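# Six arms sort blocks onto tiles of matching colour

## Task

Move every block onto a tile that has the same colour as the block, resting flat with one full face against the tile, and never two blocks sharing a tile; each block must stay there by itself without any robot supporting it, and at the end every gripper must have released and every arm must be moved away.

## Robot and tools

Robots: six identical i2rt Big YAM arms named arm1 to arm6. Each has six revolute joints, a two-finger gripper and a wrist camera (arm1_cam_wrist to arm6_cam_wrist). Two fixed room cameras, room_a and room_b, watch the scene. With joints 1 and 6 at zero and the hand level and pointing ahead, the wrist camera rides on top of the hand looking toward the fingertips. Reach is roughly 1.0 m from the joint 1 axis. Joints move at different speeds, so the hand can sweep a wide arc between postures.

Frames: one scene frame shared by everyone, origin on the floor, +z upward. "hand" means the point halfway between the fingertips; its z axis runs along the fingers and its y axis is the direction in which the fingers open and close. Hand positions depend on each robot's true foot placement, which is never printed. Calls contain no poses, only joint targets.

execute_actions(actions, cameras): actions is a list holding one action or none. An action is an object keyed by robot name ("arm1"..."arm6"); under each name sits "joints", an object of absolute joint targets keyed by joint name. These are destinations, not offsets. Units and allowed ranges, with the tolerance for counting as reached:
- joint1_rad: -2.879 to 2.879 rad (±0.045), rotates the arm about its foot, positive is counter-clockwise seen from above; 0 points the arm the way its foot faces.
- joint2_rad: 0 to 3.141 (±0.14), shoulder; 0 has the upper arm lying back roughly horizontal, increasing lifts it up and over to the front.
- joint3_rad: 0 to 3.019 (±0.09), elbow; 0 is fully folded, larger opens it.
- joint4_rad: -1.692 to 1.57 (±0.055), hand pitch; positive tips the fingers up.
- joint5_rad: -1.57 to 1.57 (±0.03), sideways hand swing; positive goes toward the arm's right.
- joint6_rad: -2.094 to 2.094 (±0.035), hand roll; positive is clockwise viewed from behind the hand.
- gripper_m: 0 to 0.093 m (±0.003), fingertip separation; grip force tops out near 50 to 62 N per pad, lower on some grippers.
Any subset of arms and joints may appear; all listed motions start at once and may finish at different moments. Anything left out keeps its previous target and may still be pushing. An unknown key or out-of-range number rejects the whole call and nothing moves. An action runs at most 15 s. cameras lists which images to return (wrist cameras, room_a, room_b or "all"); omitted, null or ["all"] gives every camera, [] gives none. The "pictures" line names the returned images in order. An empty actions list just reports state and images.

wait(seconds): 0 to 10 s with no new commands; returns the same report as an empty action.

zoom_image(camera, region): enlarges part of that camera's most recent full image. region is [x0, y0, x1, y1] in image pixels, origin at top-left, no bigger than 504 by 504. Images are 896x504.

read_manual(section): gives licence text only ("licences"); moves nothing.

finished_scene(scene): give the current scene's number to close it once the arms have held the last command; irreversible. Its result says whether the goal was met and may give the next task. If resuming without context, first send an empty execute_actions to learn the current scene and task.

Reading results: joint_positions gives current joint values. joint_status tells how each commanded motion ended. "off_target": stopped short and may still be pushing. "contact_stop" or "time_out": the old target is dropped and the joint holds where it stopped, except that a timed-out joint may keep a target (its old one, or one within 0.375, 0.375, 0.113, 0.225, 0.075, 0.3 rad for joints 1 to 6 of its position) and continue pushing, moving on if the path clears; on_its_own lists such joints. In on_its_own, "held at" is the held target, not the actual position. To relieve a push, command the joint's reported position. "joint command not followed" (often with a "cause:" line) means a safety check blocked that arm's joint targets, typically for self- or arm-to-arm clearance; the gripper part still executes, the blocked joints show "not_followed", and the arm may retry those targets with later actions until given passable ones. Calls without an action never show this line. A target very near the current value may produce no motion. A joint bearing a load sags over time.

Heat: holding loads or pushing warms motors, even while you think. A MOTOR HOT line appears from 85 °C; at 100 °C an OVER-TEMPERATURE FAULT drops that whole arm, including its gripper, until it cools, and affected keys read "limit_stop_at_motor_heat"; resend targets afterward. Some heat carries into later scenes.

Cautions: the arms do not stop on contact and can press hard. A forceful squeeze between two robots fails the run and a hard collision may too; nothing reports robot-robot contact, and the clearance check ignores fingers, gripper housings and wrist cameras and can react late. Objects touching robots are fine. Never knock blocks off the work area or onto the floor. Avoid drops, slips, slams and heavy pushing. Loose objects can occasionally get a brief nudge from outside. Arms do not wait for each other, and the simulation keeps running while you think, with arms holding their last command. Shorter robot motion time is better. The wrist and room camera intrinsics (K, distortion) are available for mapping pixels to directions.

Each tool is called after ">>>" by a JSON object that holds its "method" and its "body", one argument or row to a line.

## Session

>>> {"method": "execute_actions", "body": {
  "actions": []
}}

Scene clock: 0.00 s.
Motor temperatures (°C, as the motors report them): arm1=[22 24 28 23 25 23] | arm2=[25 29 28 23 23 22] | arm3=[25 29 29 27 25 23] | arm4=[23 30 26 23 23 25] | arm5=[22 25 29 25 26 25] | arm6=[22 26 30 24 22 26]
arm1.joint_positions: joint1_rad=+0.163 joint2_rad=+0.478 joint3_rad=+1.427 joint4_rad=-1.553 joint5_rad=+0.139 joint6_rad=+0.571 gripper_m=+0.094
arm1.joint_status: not commanded
arm1.hand: x=+0.2195 y=-0.3876 z=+1.1598 quat_wxyz=(-0.467, -0.451, -0.760, +0.025) (m; scene frame)
arm2.joint_positions: joint1_rad=-0.733 joint2_rad=+0.369 joint3_rad=+1.316 joint4_rad=-1.589 joint5_rad=-0.182 joint6_rad=+0.010 gripper_m=+0.095
arm2.joint_status: not commanded
arm2.hand: x=-0.9758 y=-0.9652 z=+1.2389 quat_wxyz=(-0.270, -0.791, -0.406, +0.369) (m; scene frame)
arm3.joint_positions: joint1_rad=-0.659 joint2_rad=+0.596 joint3_rad=+1.571 joint4_rad=-1.138 joint5_rad=+0.025 joint6_rad=+0.683 gripper_m=+0.094
arm3.joint_status: not commanded
arm3.hand: x=+0.3442 y=+0.7220 z=+1.3033 quat_wxyz=(-0.620, -0.638, -0.408, +0.207) (m; scene frame)
arm4.joint_positions: joint1_rad=+0.867 joint2_rad=+0.486 joint3_rad=+1.578 joint4_rad=-1.285 joint5_rad=+0.273 joint6_rad=-0.168 gripper_m=+0.094
arm4.joint_status: not commanded
arm4.hand: x=+1.1931 y=-0.7559 z=+1.3567 quat_wxyz=(-0.581, +0.464, -0.615, -0.263) (m; scene frame)
arm5.joint_positions: joint1_rad=+0.727 joint2_rad=+0.425 joint3_rad=+1.445 joint4_rad=-1.608 joint5_rad=+0.187 joint6_rad=+0.443 gripper_m=+0.094
arm5.joint_status: not commanded
arm5.hand: x=-2.0053 y=-0.2353 z=+1.1604 quat_wxyz=(-0.209, +0.633, -0.610, -0.429) (m; scene frame)
arm6.joint_positions: joint1_rad=+0.339 joint2_rad=+0.513 joint3_rad=+1.635 joint4_rad=-1.141 joint5_rad=+0.205 joint6_rad=+0.395 gripper_m=+0.094
arm6.joint_status: not commanded
arm6.hand: x=+1.3294 y=+1.6100 z=+1.4157 quat_wxyz=(-0.267, +0.508, -0.503, -0.647) (m; scene frame)
pictures: arm1_cam_wrist, arm2_cam_wrist, arm3_cam_wrist, arm4_cam_wrist, arm5_cam_wrist, arm6_cam_wrist, room_a, room_b
Images, in order (width x height): arm1_cam_wrist 896x504, arm2_cam_wrist 896x504, arm3_cam_wrist 896x504, arm4_cam_wrist 896x504, arm5_cam_wrist 896x504, arm6_cam_wrist 896x504, room_a 896x504, room_b 896x504.

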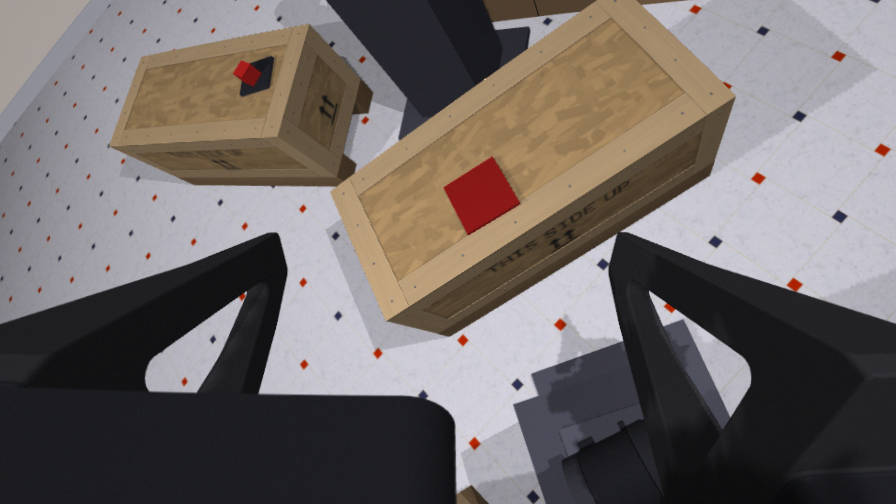

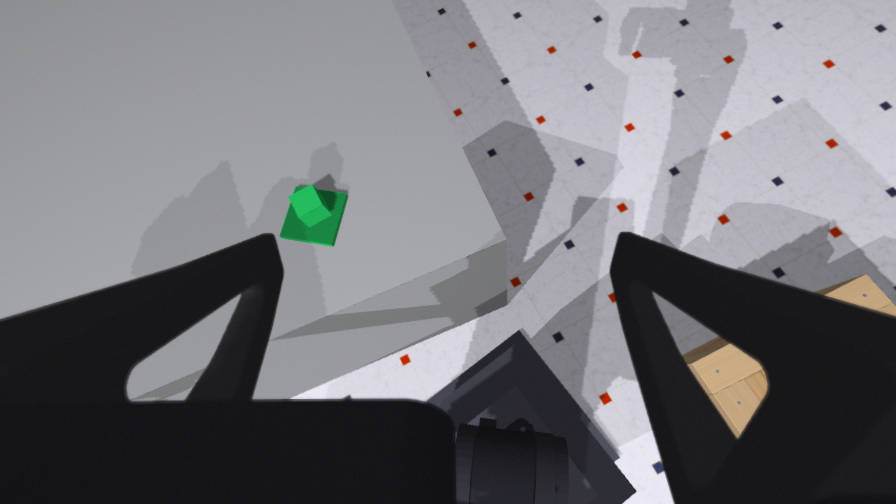

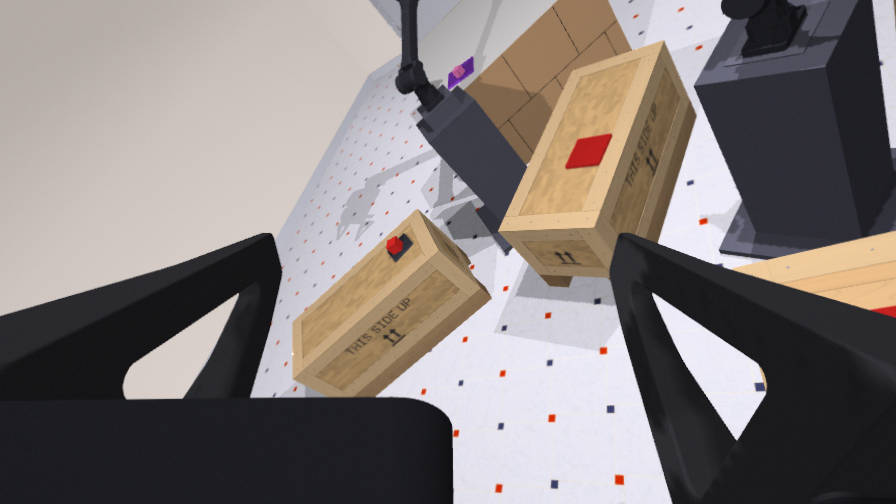

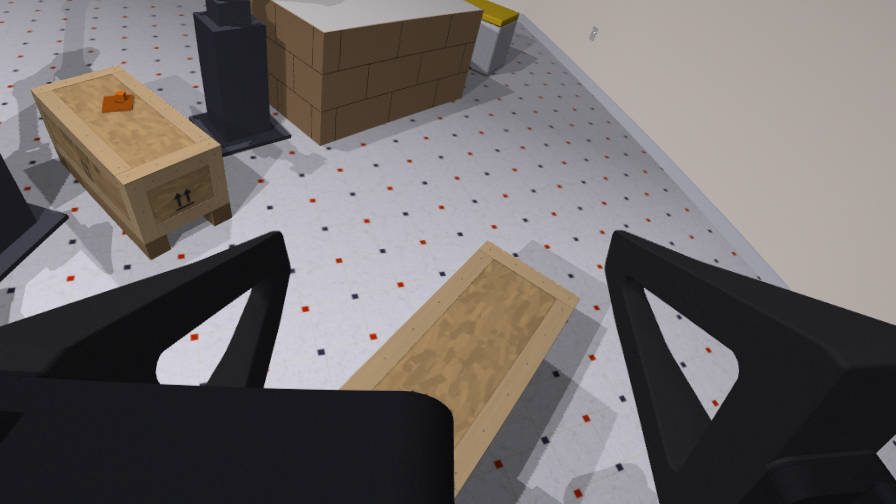

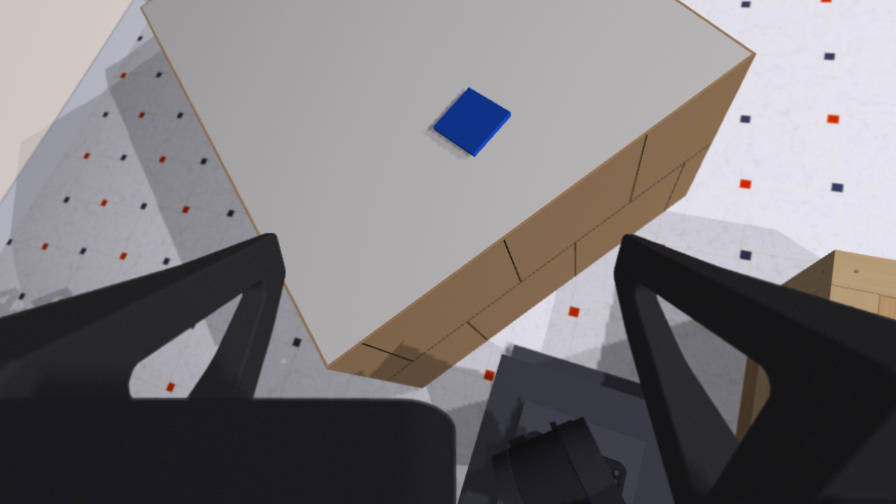

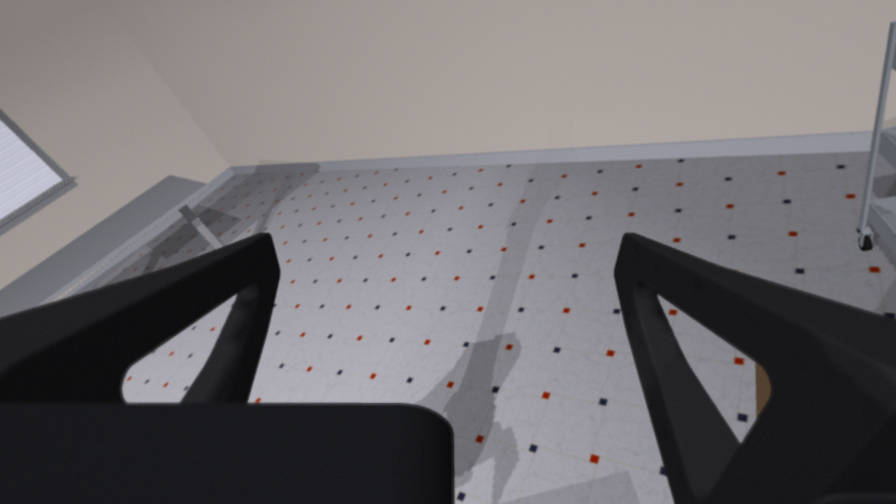

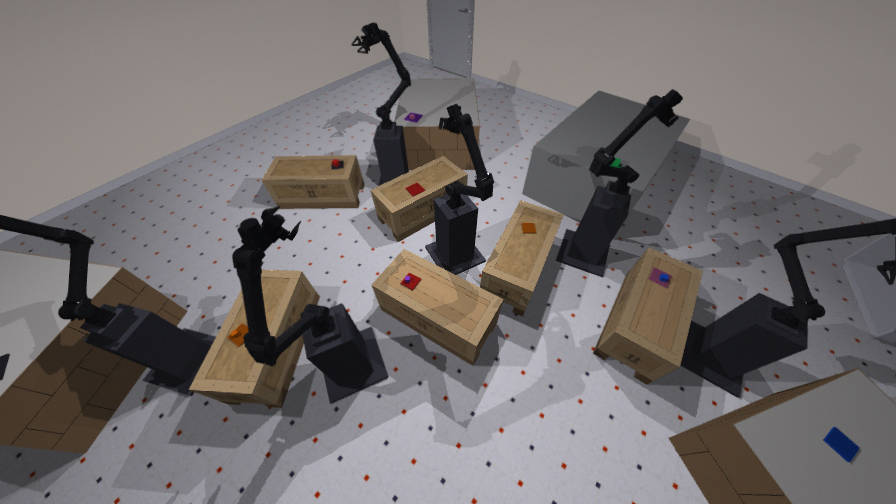

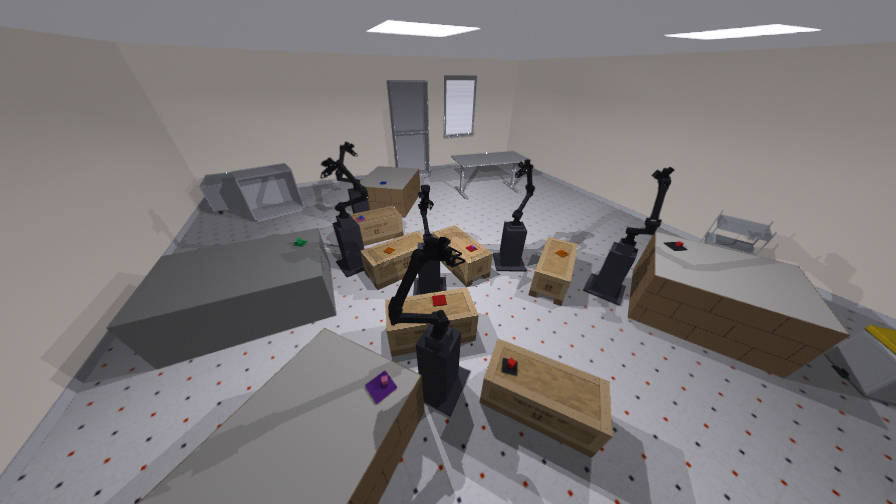

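>>> {"method": "zoom_image", "body": {
  "camera": "room_b",
  "region": [430,180,780,320]
}}

>>> {"method": "zoom_image", "body": {
  "camera": "arm4_cam_wrist",
  "region": [40,50,240,170]
}}

>>> {"method": "zoom_image", "body": {
  "camera": "arm2_cam_wrist",
  "region": [240,130,400,270]
}}

Region (430, 180, 780, 320) of room_b's 896x504 image, scaled by 1.440, with more detail than that image has; it fills the top 202 rows of this view, and the rest is white.

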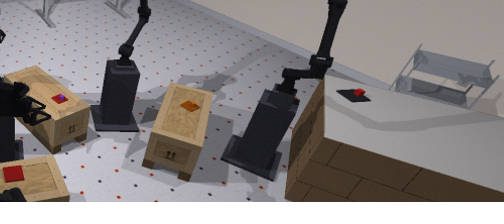

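Region (40, 50, 240, 170) of arm4_cam_wrist's 896x504 image, scaled by 2.520, with more detail than that image has; it fills the top 302 rows of this view, and the rest is white.

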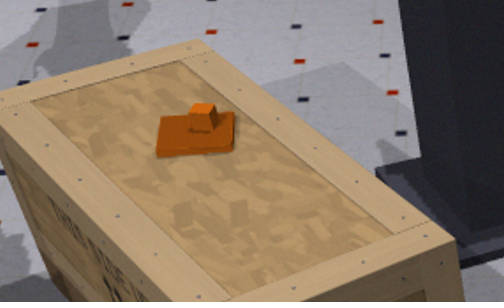

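Region (240, 130, 400, 270) of arm2_cam_wrist's 896x504 image, scaled by 3.150, with more detail than that image has; it fills the top 441 rows of this view, and the rest is white.

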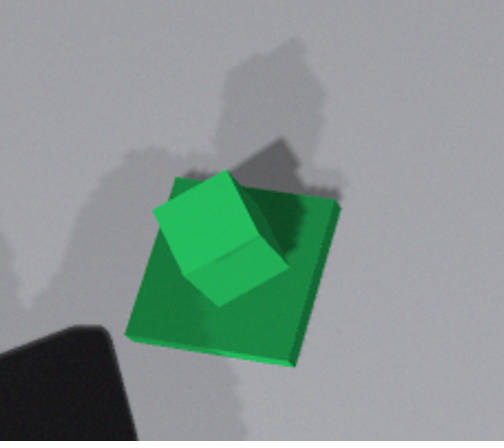

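>>> {"method": "execute_actions", "body": {
  "actions": [
    {"arm1":{"joints":{"joint1_rad":2.03,"joint2_rad":1.5,"joint3_rad":1.1,"joint4_rad":-0.55,"joint5_rad":0,"joint6_rad":0}},"arm2":{"joints":{"joint1_rad":0.5,"joint2_rad":1.3,"joint3_rad":1.1,"joint4_rad":-0.75,"joint5_rad":0,"joint6_rad":0}},"arm3":{"joints":{"joint1_rad":0.6,"joint2_rad":1.0,"joint3_rad":1.0,"joint4_rad":-0.9,"joint5_rad":0,"joint6_rad":0}},"arm4":{"joints":{"joint1_rad":-1.55,"joint2_rad":1.3,"joint3_rad":1.1,"joint4_rad":-0.75,"joint5_rad":0,"joint6_rad":0}},"arm5":{"joints":{"joint1_rad":-1.9,"joint2_rad":1.5,"joint3_rad":1.1,"joint4_rad":-0.55,"joint5_rad":0,"joint6_rad":0}},"arm6":{"joints":{"joint1_rad":-1.15,"joint2_rad":1.3,"joint3_rad":1.1,"joint4_rad":-0.75,"joint5_rad":0,"joint6_rad":0}}}
  ]
}}

Scene clock: 26.63 s.
Motor temperatures (°C, as the motors report them): arm1=[22 24 31 23 25 23] | arm2=[25 29 31 23 23 22] | arm3=[25 29 31 27 25 23] | arm4=[23 30 28 23 23 25] | arm5=[22 25 31 26 26 25] | arm6=[22 26 33 24 22 26]
arm1.joint_positions: joint1_rad=+2.036 joint2_rad=+1.504 joint3_rad=+1.097 joint4_rad=-0.562 joint5_rad=+0.001 joint6_rad=+0.010 gripper_m=+0.094
arm1.joint_status: all done
arm1.hand: x=+0.1706 y=+0.2442 z=+0.7847 quat_wxyz=(-0.224, +0.629, -0.718, -0.198) (m; scene frame)
arm2.joint_positions: joint1_rad=+0.500 joint2_rad=+1.299 joint3_rad=+1.101 joint4_rad=-0.769 joint5_rad=-0.001 joint6_rad=+0.010 gripper_m=+0.095
arm2.joint_status: all done
arm2.hand: x=-0.6722 y=-1.2939 z=+0.9860 quat_wxyz=(-0.265, -0.476, -0.825, +0.150) (m; scene frame)
arm3.joint_positions: joint1_rad=+0.599 joint2_rad=+0.994 joint3_rad=+0.995 joint4_rad=-0.912 joint5_rad=+0.000 joint6_rad=+0.017 gripper_m=+0.094
arm3.joint_status: all done
arm3.hand: x=+0.7002 y=+0.8963 z=+0.9174 quat_wxyz=(-0.326, -0.025, -0.945, +0.011) (m; scene frame)
arm4.joint_positions: joint1_rad=-1.549 joint2_rad=+1.305 joint3_rad=+1.083 joint4_rad=-0.758 joint5_rad=-0.001 joint6_rad=-0.012 gripper_m=+0.094
arm4.joint_status: all done
arm4.hand: x=+1.3591 y=-1.3090 z=+0.9226 quat_wxyz=(-0.250, -0.481, -0.827, +0.150) (m; scene frame)
arm5.joint_positions: joint1_rad=-1.906 joint2_rad=+1.507 joint3_rad=+1.103 joint4_rad=-0.559 joint5_rad=+0.000 joint6_rad=+0.011 gripper_m=+0.094
arm5.joint_status: all done
arm5.hand: x=-1.4801 y=-0.6024 z=+0.7835 quat_wxyz=(-0.293, -0.235, -0.924, +0.070) (m; scene frame)
arm6.joint_positions: joint1_rad=-1.153 joint2_rad=+1.302 joint3_rad=+1.077 joint4_rad=-0.761 joint5_rad=-0.001 joint6_rad=+0.012 gripper_m=+0.094
arm6.joint_status: all done
arm6.hand: x=+1.7616 y=+1.7912 z=+0.9248 quat_wxyz=(-0.272, +0.315, -0.904, -0.097) (m; scene frame)
pictures: arm1_cam_wrist, arm2_cam_wrist, arm3_cam_wrist, arm4_cam_wrist, arm5_cam_wrist, arm6_cam_wrist, room_a, room_b
Images, in order (width x height): arm1_cam_wrist 896x504, arm2_cam_wrist 896x504, arm3_cam_wrist 896x504, arm4_cam_wrist 896x504, arm5_cam_wrist 896x504, arm6_cam_wrist 896x504, room_a 896x504, room_b 896x504.

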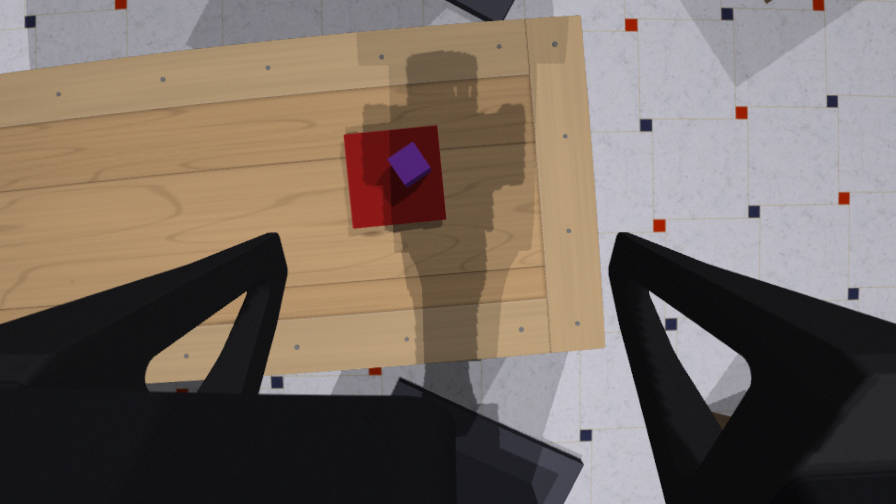

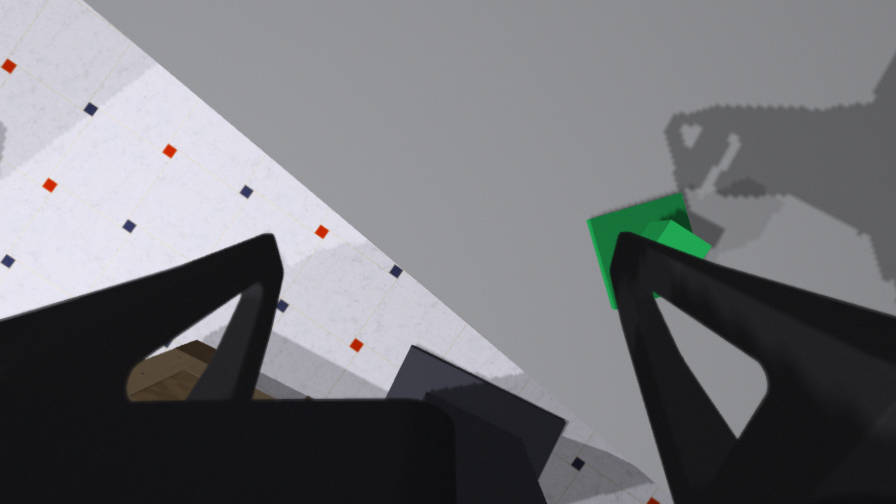

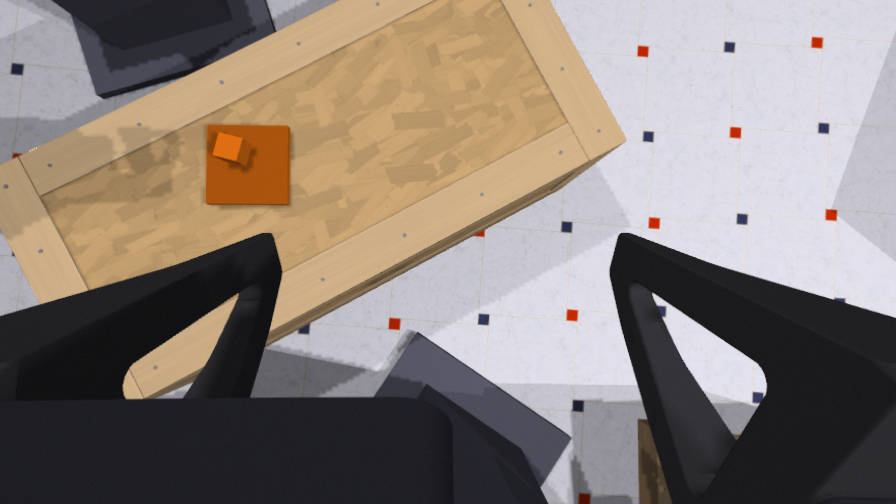

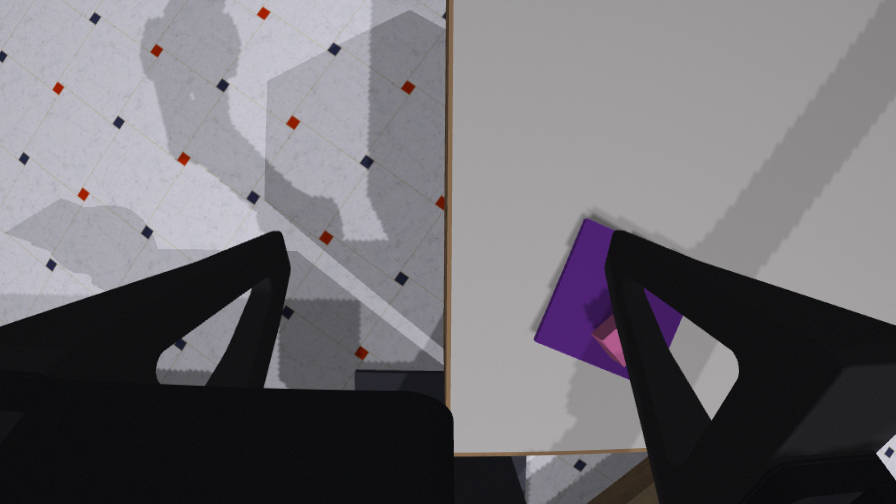

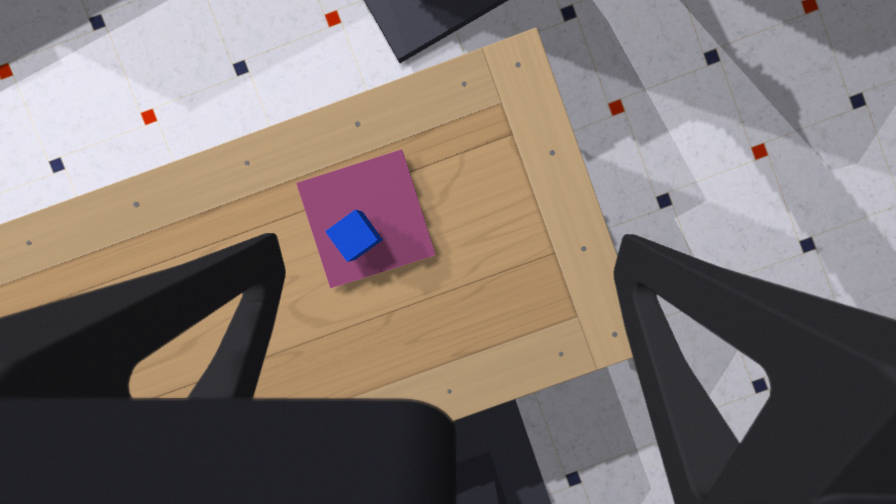

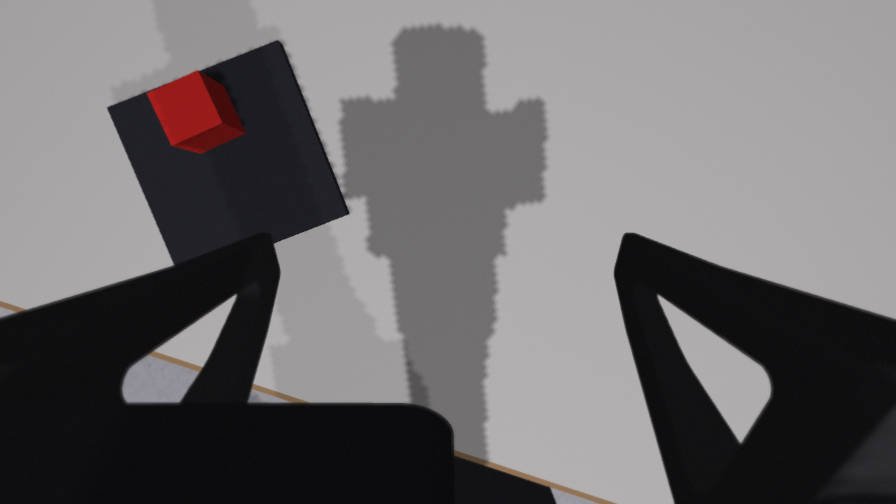

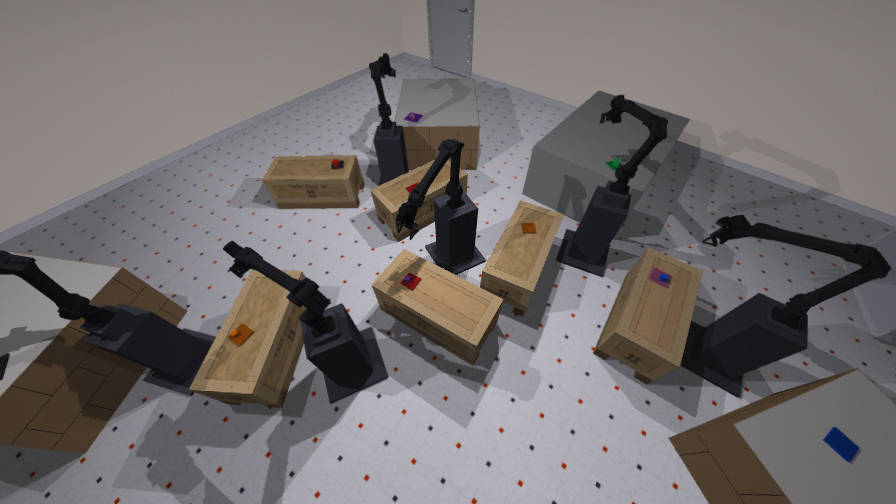

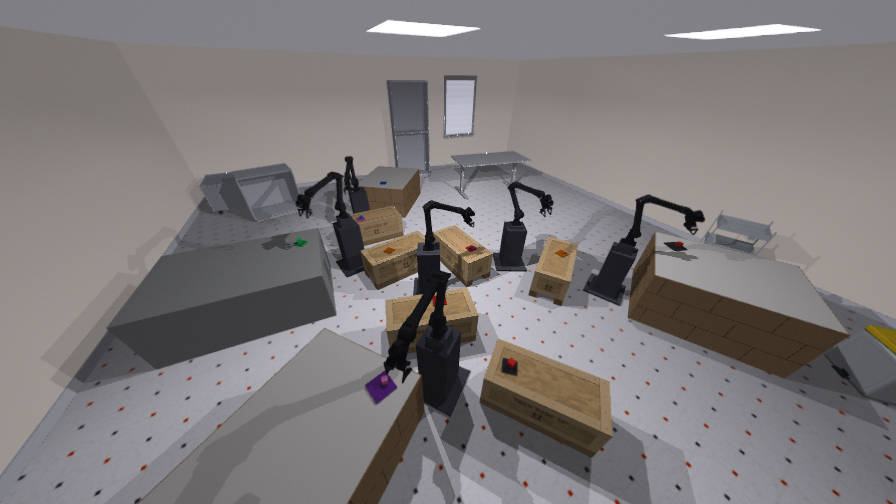

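>>> {"method": "execute_actions", "body": {
  "actions": [
    {"arm1":{"joints":{"joint1_rad":2.11,"joint2_rad":2.33,"joint3_rad":1.717,"joint4_rad":-0.93,"joint6_rad":-0.48}},"arm2":{"joints":{"joint1_rad":0.05}},"arm4":{"joints":{"joint1_rad":-1.9,"joint2_rad":1.53,"joint3_rad":1.11,"joint4_rad":-1.13}},"arm5":{"joints":{"joint1_rad":-1.735,"joint2_rad":2.195,"joint3_rad":1.446,"joint4_rad":-0.80,"joint6_rad":-0.44}},"arm6":{"joints":{"joint1_rad":-0.835,"joint2_rad":1.96,"joint3_rad":1.73,"joint4_rad":-1.295,"joint6_rad":-0.06}}}
  ],
  "cameras": ["arm1_cam_wrist","arm2_cam_wrist","arm4_cam_wrist","arm5_cam_wrist","arm6_cam_wrist"]
}}

Scene clock: 50.43 s.
Motor temperatures (°C, as the motors report them): arm1=[22 25 32 23 25 23] | arm2=[25 29 33 23 23 22] | arm3=[25 29 33 27 25 23] | arm4=[23 30 30 23 23 25] | arm5=[22 26 32 26 26 25] | arm6=[22 26 37 24 22 26]
arm1.joint_positions: joint1_rad=+2.115 joint2_rad=+2.349 joint3_rad=+1.680 joint4_rad=-0.924 joint5_rad=+0.001 joint6_rad=-0.469 gripper_m=+0.094
arm1.joint_status: all done
arm1.hand: x=+0.1309 y=+0.3252 z=+0.4963 quat_wxyz=(+0.007, +0.841, -0.542, +0.006) (m; scene frame)
arm2.joint_positions: joint1_rad=+0.047 joint2_rad=+1.299 joint3_rad=+1.101 joint4_rad=-0.769 joint5_rad=+0.001 joint6_rad=+0.010 gripper_m=+0.095
arm2.joint_status: all done
arm2.hand: x=-0.8864 y=-1.3618 z=+0.9857 quat_wxyz=(-0.226, -0.650, -0.697, +0.203) (m; scene frame)
arm3.joint_positions: joint1_rad=+0.599 joint2_rad=+0.994 joint3_rad=+0.995 joint4_rad=-0.912 joint5_rad=+0.000 joint6_rad=+0.017 gripper_m=+0.094
arm3.joint_status: not commanded
arm3.hand: x=+0.7002 y=+0.8963 z=+0.9174 quat_wxyz=(-0.326, -0.025, -0.945, +0.011) (m; scene frame)
arm4.joint_positions: joint1_rad=-1.913 joint2_rad=+1.529 joint3_rad=+1.083 joint4_rad=-1.120 joint5_rad=-0.001 joint6_rad=-0.011 gripper_m=+0.094
arm4.joint_status: all done
arm4.hand: x=+1.1773 y=-1.2890 z=+0.7985 quat_wxyz=(-0.003, -0.652, -0.759, +0.002) (m; scene frame)
arm5.joint_positions: joint1_rad=-1.733 joint2_rad=+2.218 joint3_rad=+1.420 joint4_rad=-0.795 joint5_rad=+0.000 joint6_rad=-0.429 gripper_m=+0.094
arm5.joint_status: all done
arm5.hand: x=-1.4335 y=-0.5158 z=+0.4954 quat_wxyz=(+0.008, +0.059, -0.998, -0.004) (m; scene frame)
arm6.joint_positions: joint1_rad=-0.833 joint2_rad=+1.978 joint3_rad=+1.667 joint4_rad=-1.287 joint5_rad=-0.001 joint6_rad=-0.048 gripper_m=+0.094
arm6.joint_status: all done
arm6.hand: x=+1.6961 y=+1.9774 z=+0.7904 quat_wxyz=(+0.011, +0.502, -0.865, +0.007) (m; scene frame)
pictures: arm1_cam_wrist, arm2_cam_wrist, arm4_cam_wrist, arm5_cam_wrist, arm6_cam_wrist
Images, in order (width x height): arm1_cam_wrist 896x504, arm2_cam_wrist 896x504, arm4_cam_wrist 896x504, arm5_cam_wrist 896x504, arm6_cam_wrist 896x504.

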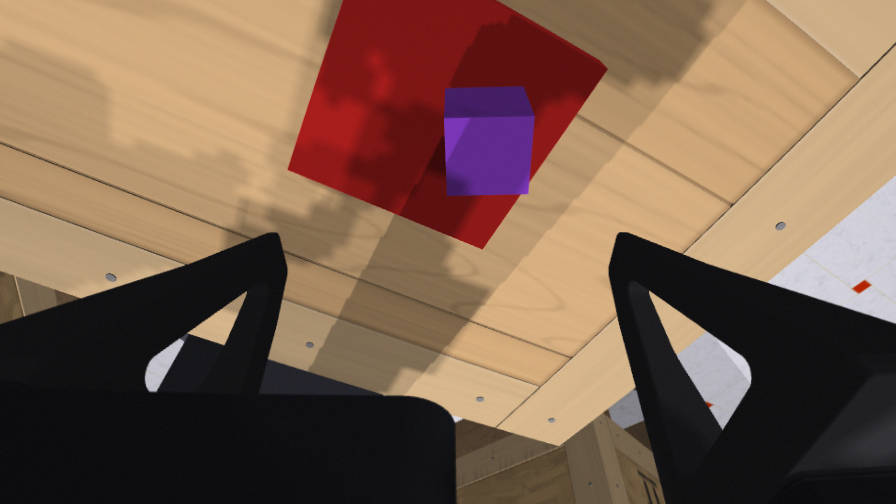

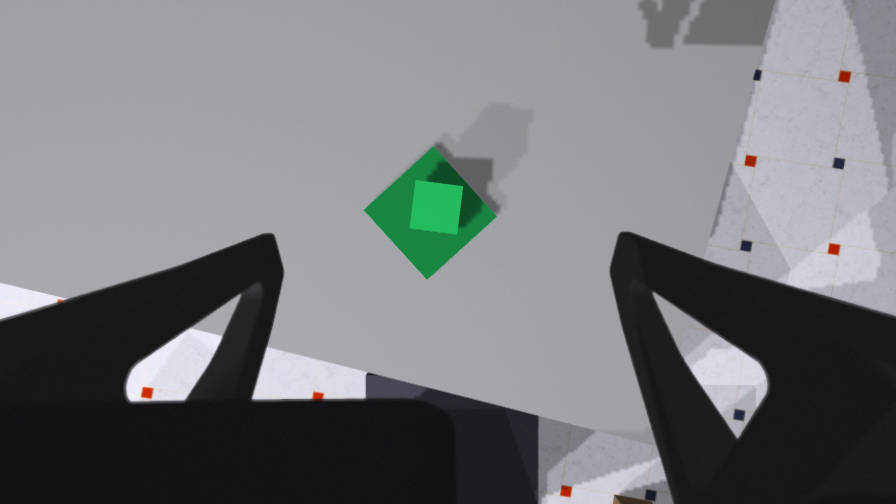

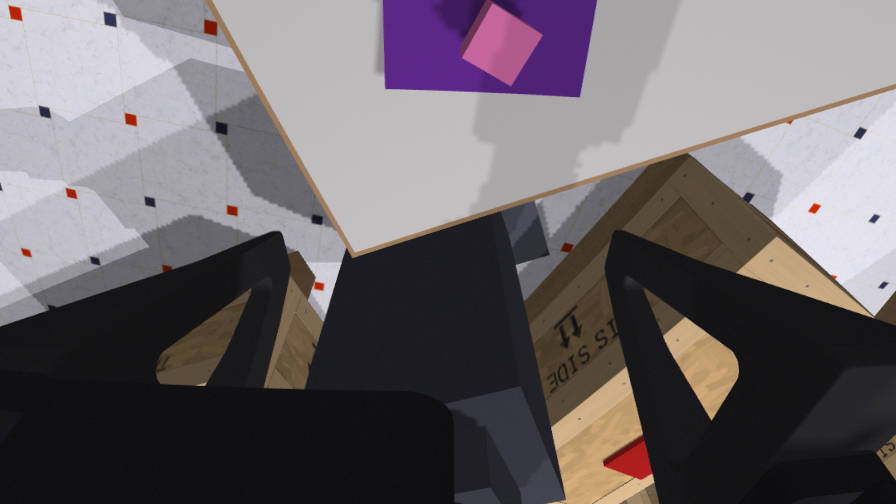

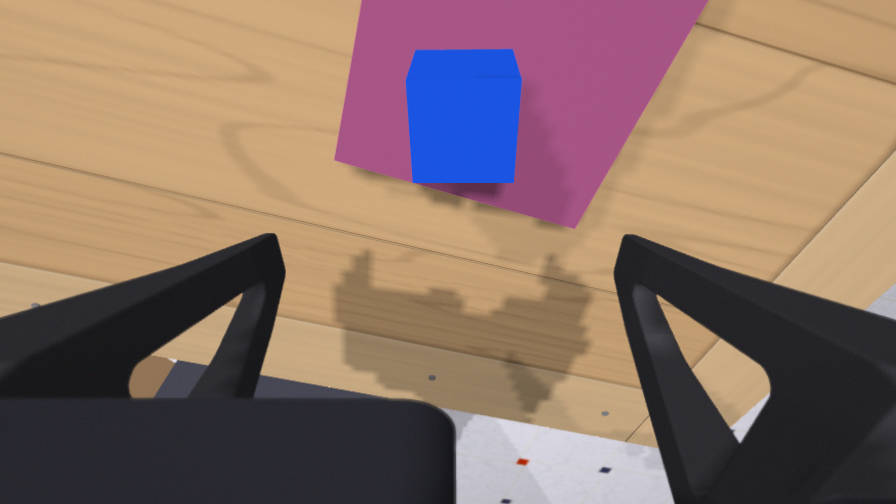

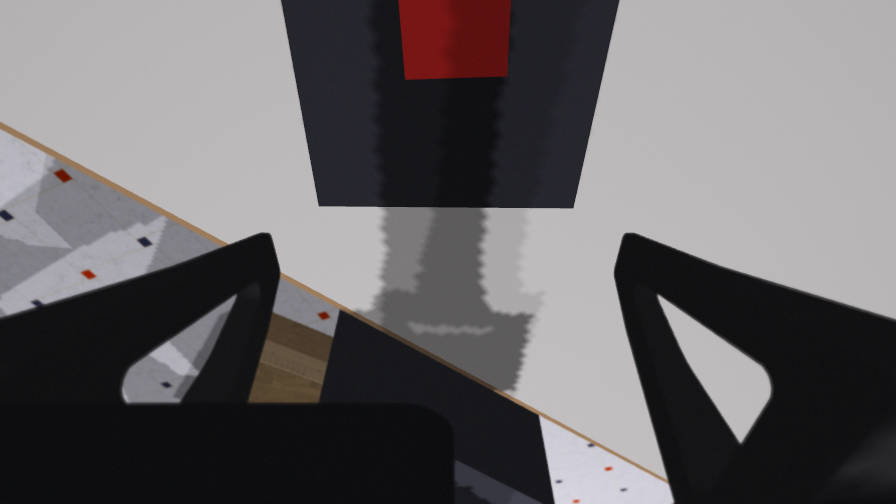

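>>> {"method": "execute_actions", "body": {
  "actions": [
    {"arm1":{"joints":{"joint1_rad":2.092,"joint2_rad":2.478,"joint3_rad":1.775,"joint4_rad":-0.82}},"arm2":{"joints":{"joint1_rad":2.2}},"arm4":{"joints":{"joint1_rad":-2.0,"joint2_rad":1.868,"joint3_rad":0.985,"joint4_rad":-0.65,"joint6_rad":0.45}},"arm5":{"joints":{"joint2_rad":2.365,"joint3_rad":1.495,"joint4_rad":-0.658}},"arm6":{"joints":{"joint1_rad":-0.848,"joint2_rad":2.12,"joint3_rad":1.74,"joint4_rad":-1.105}}}
  ],
  "cameras": ["arm1_cam_wrist","arm2_cam_wrist","arm4_cam_wrist","arm5_cam_wrist","arm6_cam_wrist"]
}}

Scene clock: 81.50 s.
Motor temperatures (°C, as the motors report them): arm1=[22 28 33 23 25 23] | arm2=[25 29 34 23 23 22] | arm3=[25 29 34 27 25 23] | arm4=[23 31 31 23 23 25] | arm5=[22 28 32 25 26 25] | arm6=[22 28 40 24 22 26]
arm1.joint_positions: joint1_rad=+2.096 joint2_rad=+2.479 joint3_rad=+1.758 joint4_rad=-0.828 joint5_rad=+0.001 joint6_rad=-0.470 gripper_m=+0.094
arm1.joint_status: all done
arm1.hand: x=+0.1445 y=+0.3493 z=+0.4386 quat_wxyz=(-0.013, +0.836, -0.549, -0.006) (m; scene frame)
arm2.joint_positions: joint1_rad=+2.200 joint2_rad=+1.299 joint3_rad=+1.101 joint4_rad=-0.762 joint5_rad=-0.001 joint6_rad=+0.010 gripper_m=+0.095
arm2.joint_status: all done
arm2.hand: x=-0.5317 y=-0.5555 z=+0.9781 quat_wxyz=(-0.284, +0.308, -0.903, -0.093) (m; scene frame)
arm3.joint_positions: joint1_rad=+0.599 joint2_rad=+0.994 joint3_rad=+0.995 joint4_rad=-0.912 joint5_rad=+0.000 joint6_rad=+0.017 gripper_m=+0.094
arm3.joint_status: not commanded
arm3.hand: x=+0.7002 y=+0.8963 z=+0.9174 quat_wxyz=(-0.326, -0.025, -0.945, +0.011) (m; scene frame)
arm4.joint_positions: joint1_rad=-2.002 joint2_rad=+1.868 joint3_rad=+0.979 joint4_rad=-0.660 joint5_rad=-0.001 joint6_rad=+0.436 gripper_m=+0.094
arm4.joint_status: all done
arm4.hand: x=+1.1416 y=-1.3172 z=+0.6278 quat_wxyz=(-0.011, -0.829, -0.559, +0.006) (m; scene frame)
arm5.joint_positions: joint1_rad=-1.733 joint2_rad=+2.371 joint3_rad=+1.478 joint4_rad=-0.667 joint5_rad=+0.000 joint6_rad=-0.430 gripper_m=+0.094
arm5.joint_status: all done
arm5.hand: x=-1.4164 y=-0.5212 z=+0.4251 quat_wxyz=(-0.007, +0.059, -0.998, +0.002) (m; scene frame)
arm6.joint_positions: joint1_rad=-0.842 joint2_rad=+2.140 joint3_rad=+1.696 joint4_rad=-1.116 joint5_rad=-0.001 joint6_rad=-0.048 gripper_m=+0.094
arm6.joint_status: all done
arm6.hand: x=+1.7225 y=+2.0071 z=+0.7041 quat_wxyz=(-0.005, +0.498, -0.867, -0.001) (m; scene frame)
pictures: arm1_cam_wrist, arm2_cam_wrist, arm4_cam_wrist, arm5_cam_wrist, arm6_cam_wrist
Images, in order (width x height): arm1_cam_wrist 896x504, arm2_cam_wrist 896x504, arm4_cam_wrist 896x504, arm5_cam_wrist 896x504, arm6_cam_wrist 896x504.

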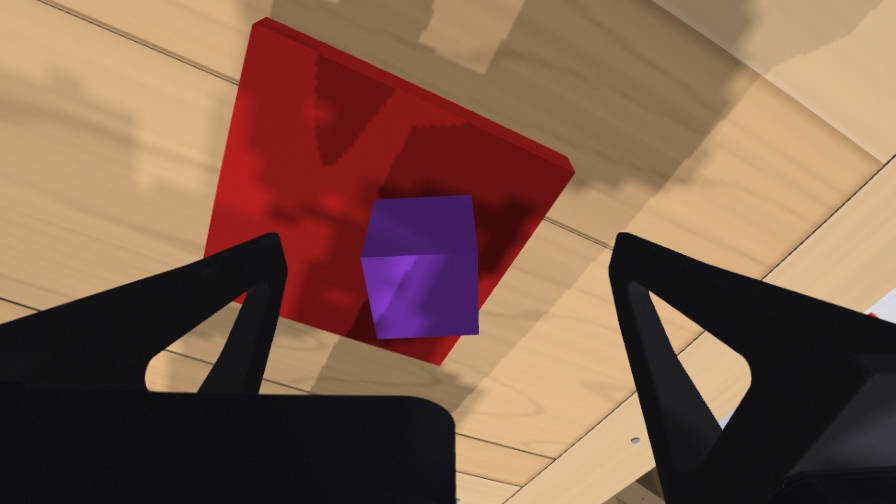

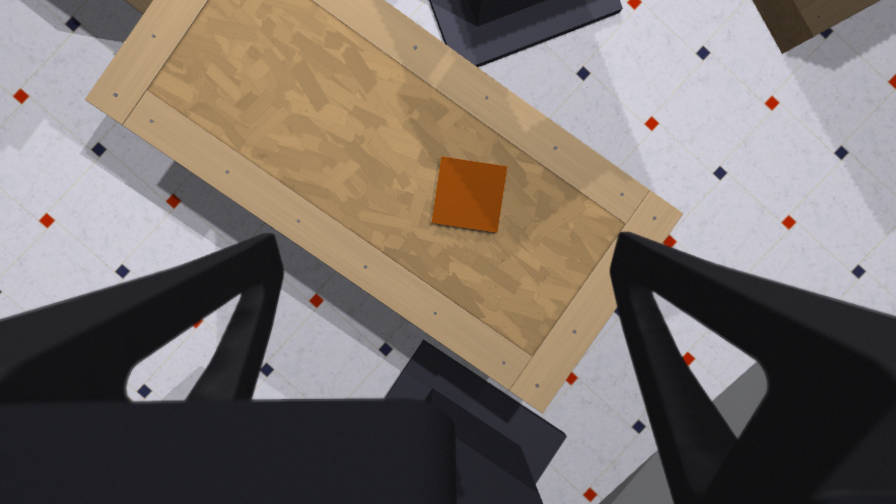

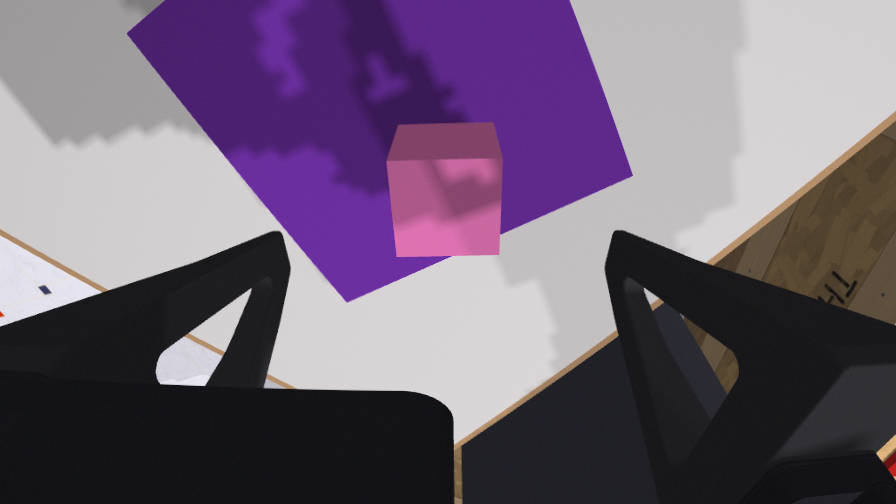

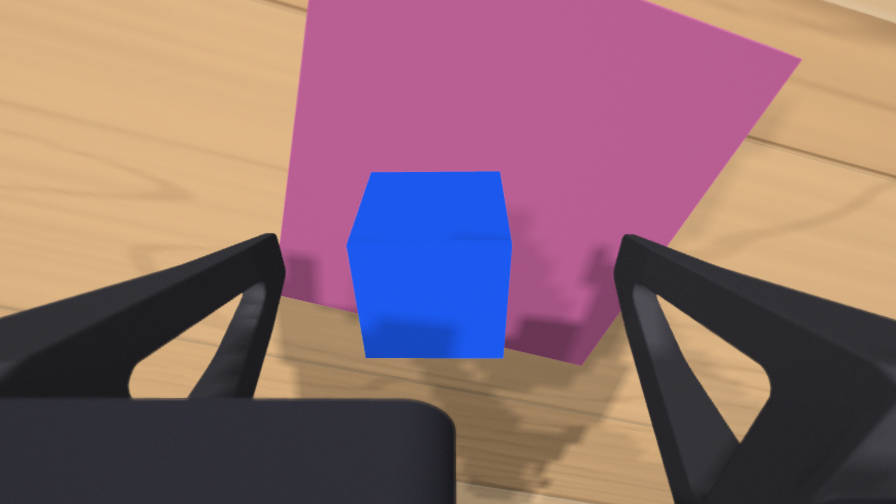

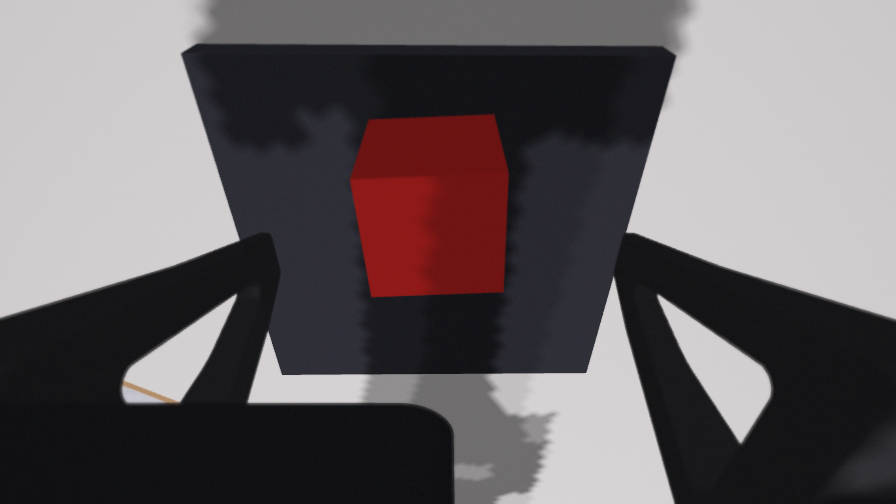

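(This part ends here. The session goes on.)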